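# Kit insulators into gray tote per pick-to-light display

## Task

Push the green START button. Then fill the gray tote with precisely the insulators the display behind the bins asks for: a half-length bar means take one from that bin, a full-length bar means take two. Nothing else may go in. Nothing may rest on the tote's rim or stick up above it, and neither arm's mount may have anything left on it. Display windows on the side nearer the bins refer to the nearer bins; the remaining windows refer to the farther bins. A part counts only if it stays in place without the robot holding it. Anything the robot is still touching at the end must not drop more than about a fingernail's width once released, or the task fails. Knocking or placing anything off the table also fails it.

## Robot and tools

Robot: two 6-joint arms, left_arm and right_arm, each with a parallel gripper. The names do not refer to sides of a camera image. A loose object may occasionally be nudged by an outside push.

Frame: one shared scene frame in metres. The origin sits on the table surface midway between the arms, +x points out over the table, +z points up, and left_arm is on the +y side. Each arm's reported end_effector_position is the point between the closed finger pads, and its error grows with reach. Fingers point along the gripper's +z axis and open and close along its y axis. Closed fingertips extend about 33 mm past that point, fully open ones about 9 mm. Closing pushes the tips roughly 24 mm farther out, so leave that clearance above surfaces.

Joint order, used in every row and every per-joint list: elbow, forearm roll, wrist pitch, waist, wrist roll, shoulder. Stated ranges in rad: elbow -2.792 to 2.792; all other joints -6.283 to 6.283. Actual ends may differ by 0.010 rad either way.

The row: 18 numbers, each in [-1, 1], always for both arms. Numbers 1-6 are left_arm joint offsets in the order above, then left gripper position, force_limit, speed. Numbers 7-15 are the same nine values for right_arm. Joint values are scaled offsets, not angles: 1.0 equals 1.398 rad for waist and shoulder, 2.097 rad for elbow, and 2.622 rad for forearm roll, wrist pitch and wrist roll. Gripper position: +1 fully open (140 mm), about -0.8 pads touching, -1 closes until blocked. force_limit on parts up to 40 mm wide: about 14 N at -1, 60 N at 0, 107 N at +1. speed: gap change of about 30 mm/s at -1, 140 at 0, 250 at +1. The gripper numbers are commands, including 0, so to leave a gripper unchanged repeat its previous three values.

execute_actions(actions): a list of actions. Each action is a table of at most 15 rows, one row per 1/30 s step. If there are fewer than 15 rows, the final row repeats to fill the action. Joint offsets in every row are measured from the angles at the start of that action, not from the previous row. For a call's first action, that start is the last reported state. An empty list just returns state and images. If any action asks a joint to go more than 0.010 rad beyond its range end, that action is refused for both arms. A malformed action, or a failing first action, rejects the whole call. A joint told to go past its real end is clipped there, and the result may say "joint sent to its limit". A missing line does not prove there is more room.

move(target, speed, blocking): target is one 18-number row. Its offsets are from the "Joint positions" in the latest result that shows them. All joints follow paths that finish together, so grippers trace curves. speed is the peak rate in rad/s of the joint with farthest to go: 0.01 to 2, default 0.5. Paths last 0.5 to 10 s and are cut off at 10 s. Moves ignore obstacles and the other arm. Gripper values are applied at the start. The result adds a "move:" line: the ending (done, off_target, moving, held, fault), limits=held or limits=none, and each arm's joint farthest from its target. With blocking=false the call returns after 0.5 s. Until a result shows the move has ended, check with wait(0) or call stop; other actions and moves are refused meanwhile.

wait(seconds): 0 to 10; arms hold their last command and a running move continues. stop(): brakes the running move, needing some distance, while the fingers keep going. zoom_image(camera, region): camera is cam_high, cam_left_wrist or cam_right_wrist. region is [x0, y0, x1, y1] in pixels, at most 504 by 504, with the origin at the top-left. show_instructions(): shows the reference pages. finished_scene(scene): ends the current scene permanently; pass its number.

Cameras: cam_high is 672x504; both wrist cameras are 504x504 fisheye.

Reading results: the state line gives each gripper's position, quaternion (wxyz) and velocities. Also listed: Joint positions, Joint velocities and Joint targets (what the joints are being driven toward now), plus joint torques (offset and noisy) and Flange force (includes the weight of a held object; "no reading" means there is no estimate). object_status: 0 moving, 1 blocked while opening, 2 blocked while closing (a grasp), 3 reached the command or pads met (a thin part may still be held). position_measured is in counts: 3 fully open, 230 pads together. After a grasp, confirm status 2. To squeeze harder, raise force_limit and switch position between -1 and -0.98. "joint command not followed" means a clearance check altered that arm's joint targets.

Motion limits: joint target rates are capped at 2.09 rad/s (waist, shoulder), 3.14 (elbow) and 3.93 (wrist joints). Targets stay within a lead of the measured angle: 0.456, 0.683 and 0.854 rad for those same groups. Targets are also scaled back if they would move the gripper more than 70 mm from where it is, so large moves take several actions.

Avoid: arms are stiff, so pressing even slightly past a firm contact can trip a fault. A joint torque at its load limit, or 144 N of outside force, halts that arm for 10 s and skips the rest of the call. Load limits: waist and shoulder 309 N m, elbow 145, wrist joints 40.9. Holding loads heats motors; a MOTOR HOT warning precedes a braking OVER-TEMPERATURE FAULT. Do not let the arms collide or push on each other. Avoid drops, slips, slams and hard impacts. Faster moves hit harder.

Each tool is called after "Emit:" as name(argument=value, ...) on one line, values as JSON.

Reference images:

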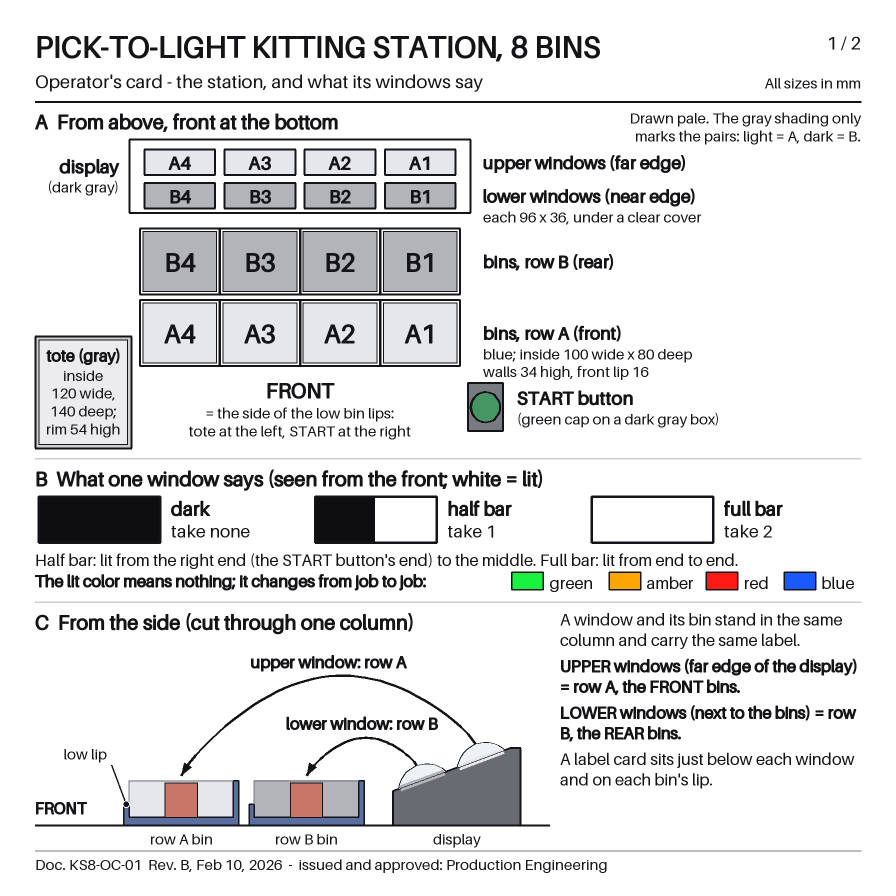

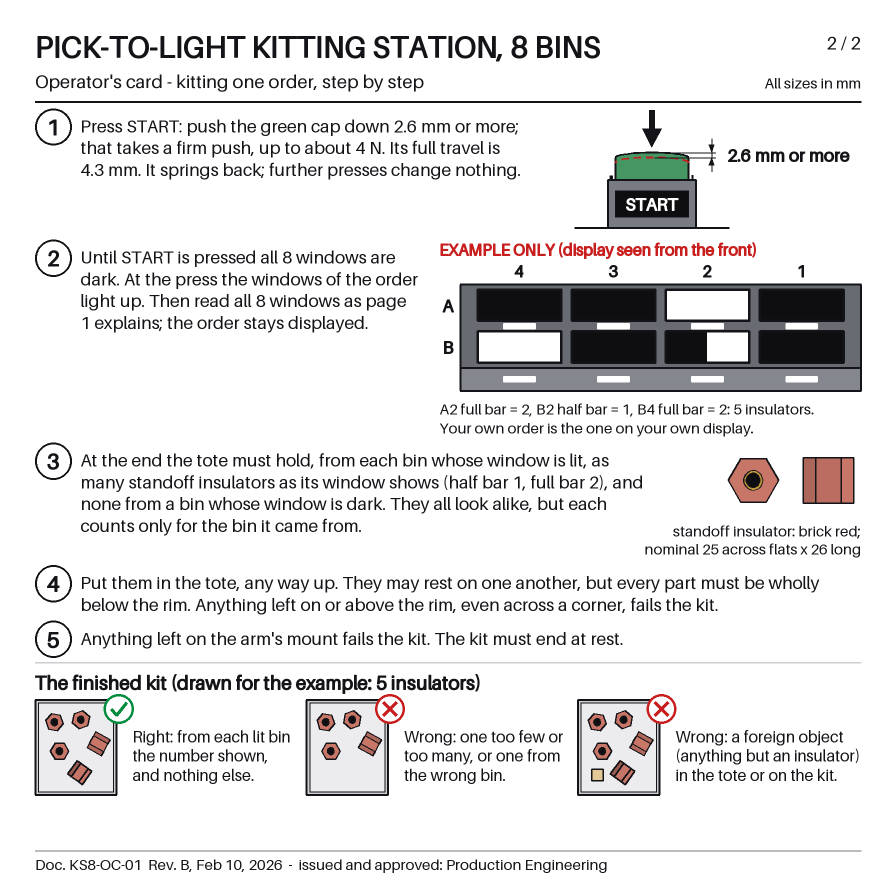

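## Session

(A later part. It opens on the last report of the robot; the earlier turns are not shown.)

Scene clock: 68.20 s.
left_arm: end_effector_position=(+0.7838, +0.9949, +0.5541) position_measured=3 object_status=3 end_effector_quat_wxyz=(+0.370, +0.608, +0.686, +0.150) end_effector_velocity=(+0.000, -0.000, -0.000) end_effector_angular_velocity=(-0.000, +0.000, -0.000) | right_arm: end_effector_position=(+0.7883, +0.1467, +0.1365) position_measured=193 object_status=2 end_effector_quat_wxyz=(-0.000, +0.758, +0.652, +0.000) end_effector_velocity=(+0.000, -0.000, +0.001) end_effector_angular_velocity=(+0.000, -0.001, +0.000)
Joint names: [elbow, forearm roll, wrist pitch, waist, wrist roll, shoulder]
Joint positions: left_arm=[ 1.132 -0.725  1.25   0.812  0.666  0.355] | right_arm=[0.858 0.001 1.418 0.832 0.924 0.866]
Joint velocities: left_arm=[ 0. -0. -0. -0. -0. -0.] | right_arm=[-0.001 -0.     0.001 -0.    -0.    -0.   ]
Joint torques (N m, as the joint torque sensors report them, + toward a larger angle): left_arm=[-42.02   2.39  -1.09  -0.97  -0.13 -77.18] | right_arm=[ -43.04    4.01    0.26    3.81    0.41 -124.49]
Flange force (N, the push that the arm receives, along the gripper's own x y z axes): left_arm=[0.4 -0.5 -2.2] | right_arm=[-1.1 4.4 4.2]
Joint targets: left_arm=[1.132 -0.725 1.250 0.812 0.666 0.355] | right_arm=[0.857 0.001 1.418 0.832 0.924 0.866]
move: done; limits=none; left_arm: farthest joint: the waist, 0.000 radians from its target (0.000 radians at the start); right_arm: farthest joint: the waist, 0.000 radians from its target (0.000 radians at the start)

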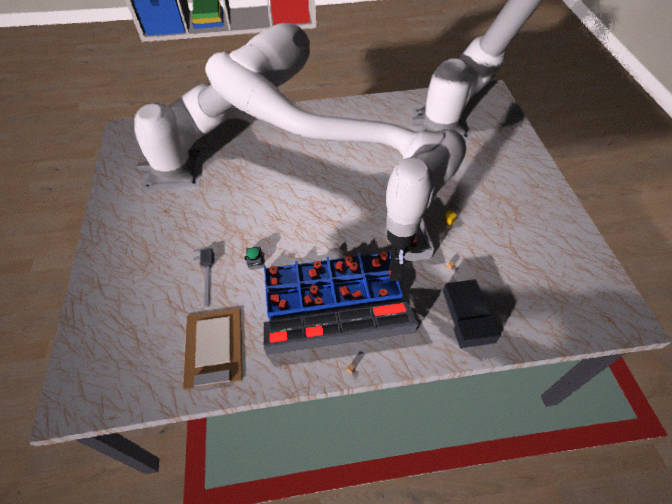

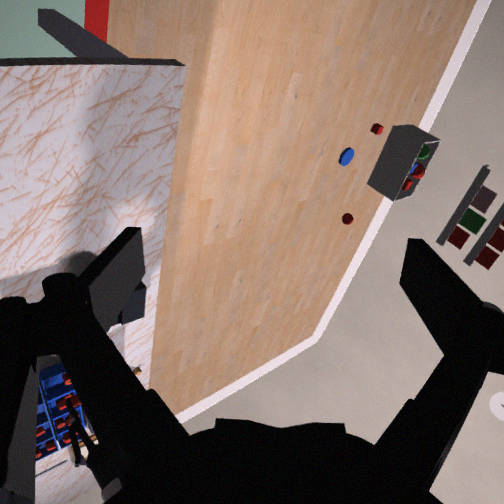

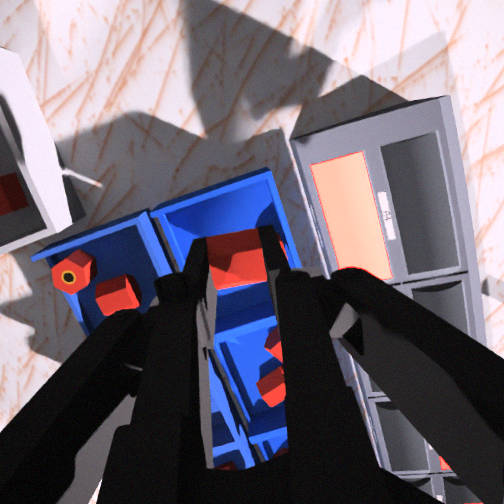

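Emit:
move(target=[0,0,0,0,0,0,1,0,0,0.108,0,-0.0374,0.1495,0.045,-0.092,-1,-0.5,0], speed=0.6)

Emit:
move(target=[0,0,0,0,0,0,1,0,0,0.037,0,-0.048,0,0,0.0347,-1,-0.5,0], speed=0.2)

Emit:
move(target=[0,0,0,0,0,0,1,0,0,0,0,0,0,0,0,-0.45,-0.5,0])

Emit:
move(target=[0,0,0,0,0,0,1,0,0,-0.037,0,0.048,0,0,-0.0347,-0.45,-0.5,0], speed=0.4)

Scene clock: 69.47 s.
left_arm: end_effector_position=(+0.7838, +0.9949, +0.5541) position_measured=3 object_status=3 end_effector_quat_wxyz=(+0.370, +0.608, +0.686, +0.150) end_effector_velocity=(+0.000, -0.000, -0.000) end_effector_angular_velocity=(+0.000, -0.000, -0.000) | right_arm: end_effector_position=(+0.5824, +0.2224, +0.1402) position_measured=193 object_status=2 end_effector_quat_wxyz=(-0.000, +0.728, +0.686, +0.000) end_effector_velocity=(-0.001, +0.000, -0.000) end_effector_angular_velocity=(-0.000, +0.000, +0.003)
Joint names: [elbow, forearm roll, wrist pitch, waist, wrist roll, shoulder]
Joint positions: left_arm=[ 1.132 -0.725  1.25   0.812  0.666  0.355] | right_arm=[1.084 0.001 1.32  1.041 1.042 0.738]
Joint velocities: left_arm=[ 0.    -0.    -0.    -0.     0.001  0.   ] | right_arm=[ 0.001  0.    -0.     0.001 -0.002 -0.   ]
Joint torques (N m, as the joint torque sensors report them, + toward a larger angle): left_arm=[-42.17   2.13  -0.92   0.08  -0.27 -78.22] | right_arm=[ -40.6     4.08    0.21    3.96    0.08 -110.92]
Flange force (N, the push that the arm receives, along the gripper's own x y z axes): left_arm=[0.6 0.6 -0.2] | right_arm=[-1.5 4.2 1.0]
Joint targets: left_arm=[1.132 -0.725 1.250 0.812 0.666 0.355] | right_arm=[1.084 0.001 1.320 1.041 1.042 0.737]
move: done; limits=none; left_arm: farthest joint: the waist, 0.000 radians from its target (0.000 radians at the start); right_arm: farthest joint: the waist, 0.001 radians from its target (0.209 radians at the start)

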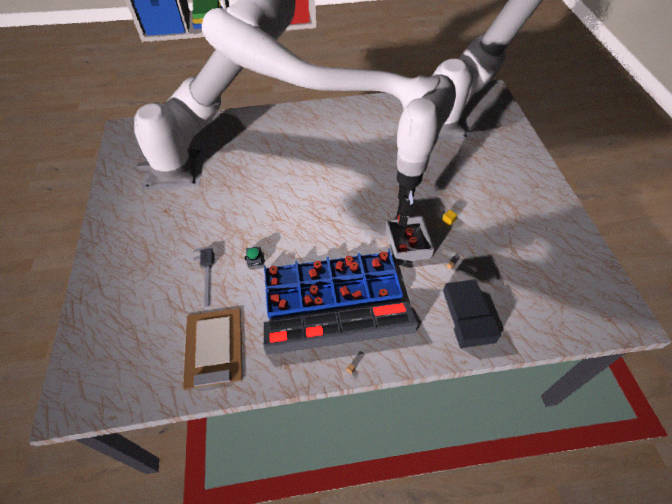

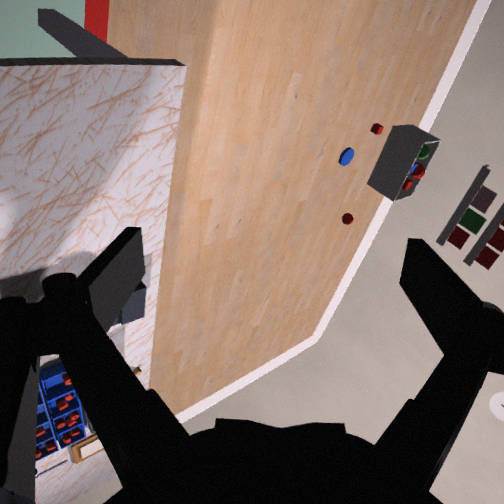

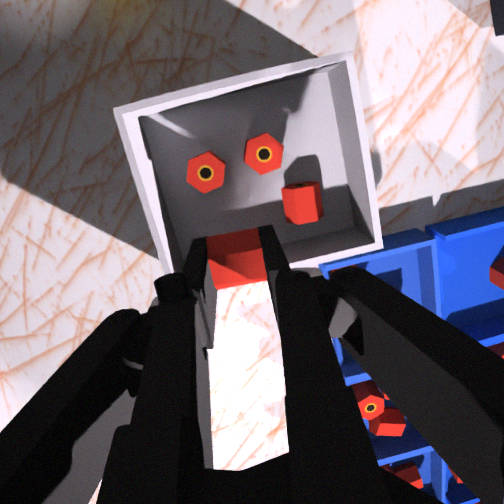

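Scene clock: 70.47 s.
left_arm: end_effector_position=(+0.7838, +0.9949, +0.5541) position_measured=3 object_status=3 end_effector_quat_wxyz=(+0.370, +0.608, +0.686, +0.150) end_effector_velocity=(-0.000, -0.000, +0.000) end_effector_angular_velocity=(-0.000, +0.000, -0.000) | right_arm: end_effector_position=(+0.5824, +0.2223, +0.0525) position_measured=193 object_status=2 end_effector_quat_wxyz=(-0.000, +0.728, +0.686, -0.000) end_effector_velocity=(-0.000, +0.000, -0.001) end_effector_angular_velocity=(+0.000, +0.001, +0.000)
Joint names: [elbow, forearm roll, wrist pitch, waist, wrist roll, shoulder]
Joint positions: left_arm=[ 1.132 -0.725  1.25   0.812  0.666  0.355] | right_arm=[1.162 0.001 1.194 1.041 1.042 0.786]
Joint velocities: left_arm=[-0.001 -0.     0.001  0.    -0.    -0.   ] | right_arm=[ 0.001  0.001 -0.001 -0.    -0.001  0.   ]
Joint torques (N m, as the joint torque sensors report them, + toward a larger angle): left_arm=[-41.5    2.06  -0.94  -0.35  -0.29 -77.13] | right_arm=[ -39.16    4.08   -0.26    0.49   -0.07 -113.33]
Flange force (N, the push that the arm receives, along the gripper's own x y z axes): left_arm=[0.4 1.1 -1.9] | right_arm=[0.9 1.1 0.6]
Joint targets: left_arm=[1.132 -0.725 1.250 0.812 0.666 0.355] | right_arm=[1.162 0.001 1.194 1.041 1.042 0.786]
move: done; limits=none; left_arm: farthest joint: the waist, 0.000 radians from its target (0.000 radians at the start); right_arm: farthest joint: the shoulder, 0.001 radians from its target (0.049 radians at the start)

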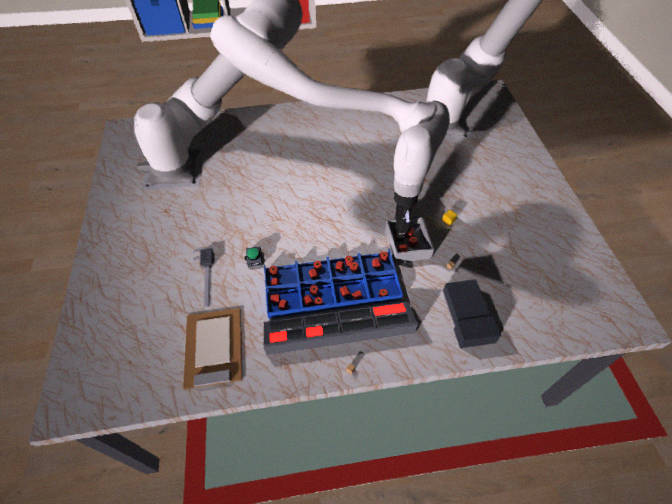

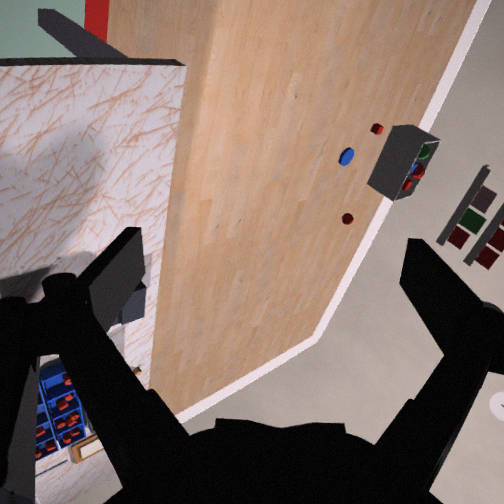

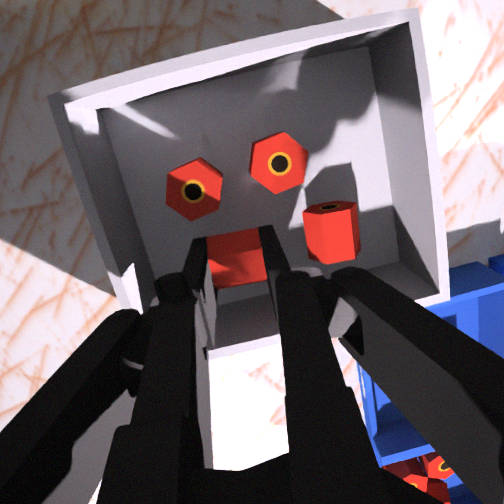

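Scene clock: 70.97 s.
left_arm: end_effector_position=(+0.7838, +0.9949, +0.5541) position_measured=3 object_status=3 end_effector_quat_wxyz=(+0.370, +0.608, +0.686, +0.150) end_effector_velocity=(-0.001, -0.000, +0.000) end_effector_angular_velocity=(+0.000, +0.000, -0.001) | right_arm: end_effector_position=(+0.5824, +0.2223, +0.0525) position_measured=186 object_status=3 end_effector_quat_wxyz=(-0.000, +0.728, +0.686, -0.000) end_effector_velocity=(-0.000, +0.000, +0.000) end_effector_angular_velocity=(-0.000, -0.000, +0.001)
Joint names: [elbow, forearm roll, wrist pitch, waist, wrist roll, shoulder]
Joint positions: left_arm=[ 1.132 -0.725  1.25   0.812  0.666  0.355] | right_arm=[1.162 0.001 1.194 1.041 1.042 0.786]
Joint velocities: left_arm=[ 0.001 -0.     0.001  0.     0.001 -0.001] | right_arm=[-0. -0.  0.  0. -0.  0.]
Joint torques (N m, as the joint torque sensors report them, + toward a larger angle): left_arm=[-41.6    2.21  -0.89  -0.71  -0.21 -77.81] | right_arm=[ -40.27    3.86   -0.26   -0.46    0.15 -113.08]
Flange force (N, the push that the arm receives, along the gripper's own x y z axes): left_arm=[1.1 1.2 -2.0] | right_arm=[-2.0 -1.4 1.5]
Joint targets: left_arm=[1.132 -0.725 1.250 0.812 0.666 0.355] | right_arm=[1.162 0.001 1.194 1.041 1.042 0.786]
move: done; limits=none; left_arm: farthest joint: the waist, 0.000 radians from its target (0.000 radians at the start); right_arm: farthest joint: the waist, 0.000 radians from its target (0.000 radians at the start)

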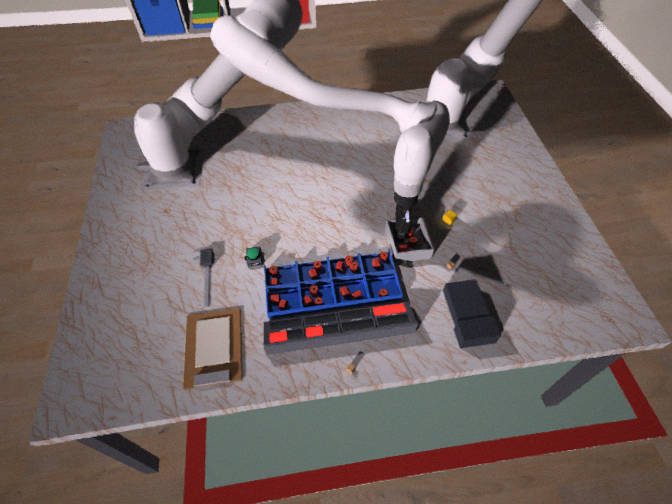

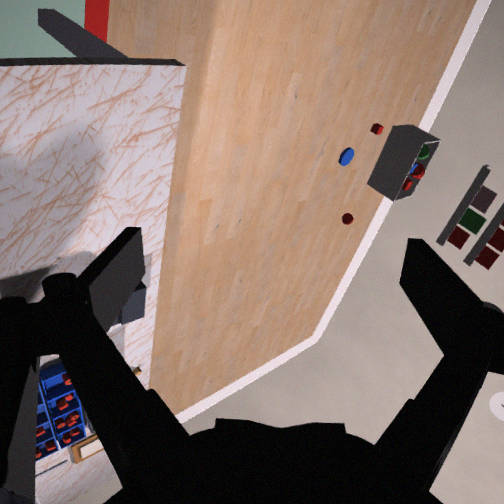

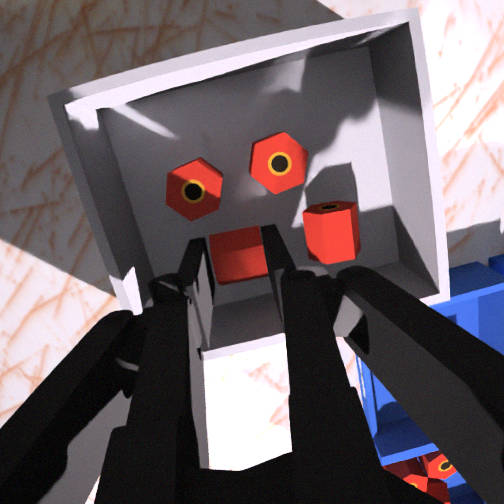

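Scene clock: 71.77 s.
left_arm: end_effector_position=(+0.7838, +0.9949, +0.5541) position_measured=3 object_status=3 end_effector_quat_wxyz=(+0.370, +0.608, +0.686, +0.150) end_effector_velocity=(+0.000, -0.000, +0.001) end_effector_angular_velocity=(+0.001, -0.001, +0.000) | right_arm: end_effector_position=(+0.5824, +0.2224, +0.1401) position_measured=186 object_status=3 end_effector_quat_wxyz=(-0.000, +0.728, +0.686, +0.000) end_effector_velocity=(+0.000, +0.000, +0.001) end_effector_angular_velocity=(+0.001, -0.000, +0.001)
Joint names: [elbow, forearm roll, wrist pitch, waist, wrist roll, shoulder]
Joint positions: left_arm=[ 1.132 -0.725  1.25   0.812  0.666  0.355] | right_arm=[1.084 0.001 1.32  1.041 1.042 0.738]
Joint velocities: left_arm=[-0.     0.    -0.001 -0.    -0.    -0.001] | right_arm=[-0.001  0.     0.001 -0.    -0.001 -0.001]
Joint torques (N m, as the joint torque sensors report them, + toward a larger angle): left_arm=[-42.41   2.27  -0.98  -1.02  -0.2  -78.19] | right_arm=[ -41.86    3.89    0.3    -1.15    0.15 -110.53]
Flange force (N, the push that the arm receives, along the gripper's own x y z axes): left_arm=[0.9 -0.5 -1.6] | right_arm=[-3.1 -2.8 2.3]
Joint targets: left_arm=[1.132 -0.725 1.250 0.812 0.666 0.355] | right_arm=[1.084 0.001 1.320 1.041 1.042 0.737]
move: done; limits=none; left_arm: farthest joint: the waist, 0.000 radians from its target (0.000 radians at the start); right_arm: farthest joint: the waist, 0.000 radians from its target (0.000 radians at the start)

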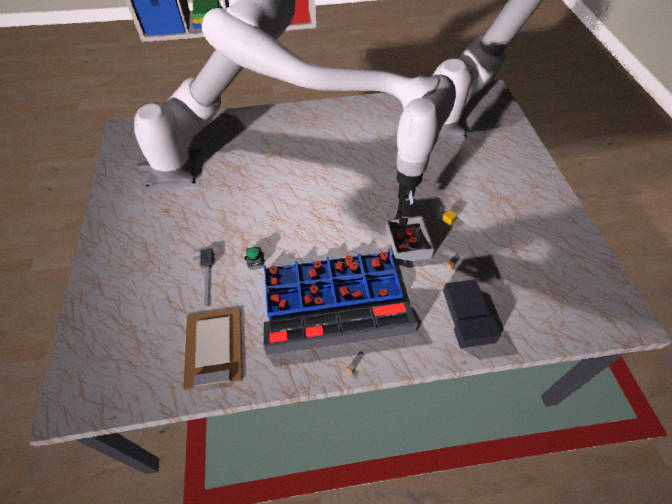

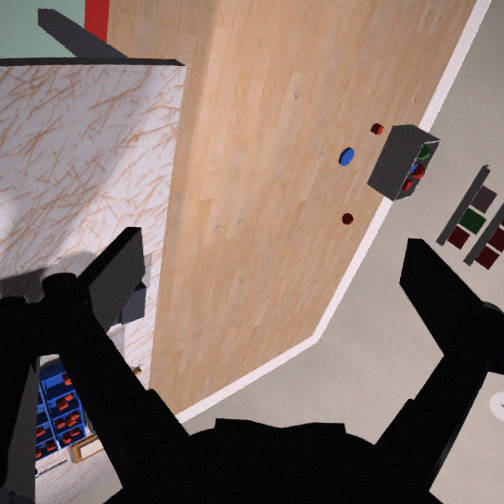

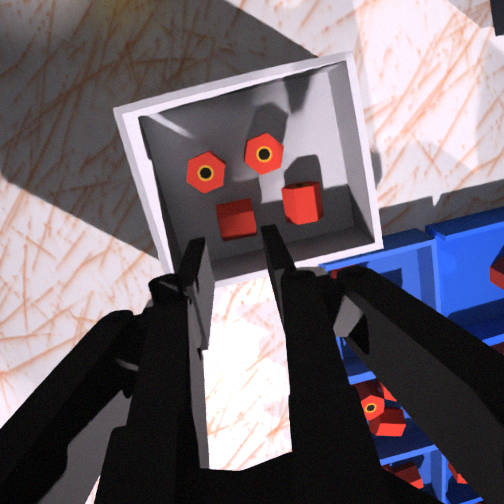

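Emit:
finished_scene(scene=1)

The scene is finished: the task was done.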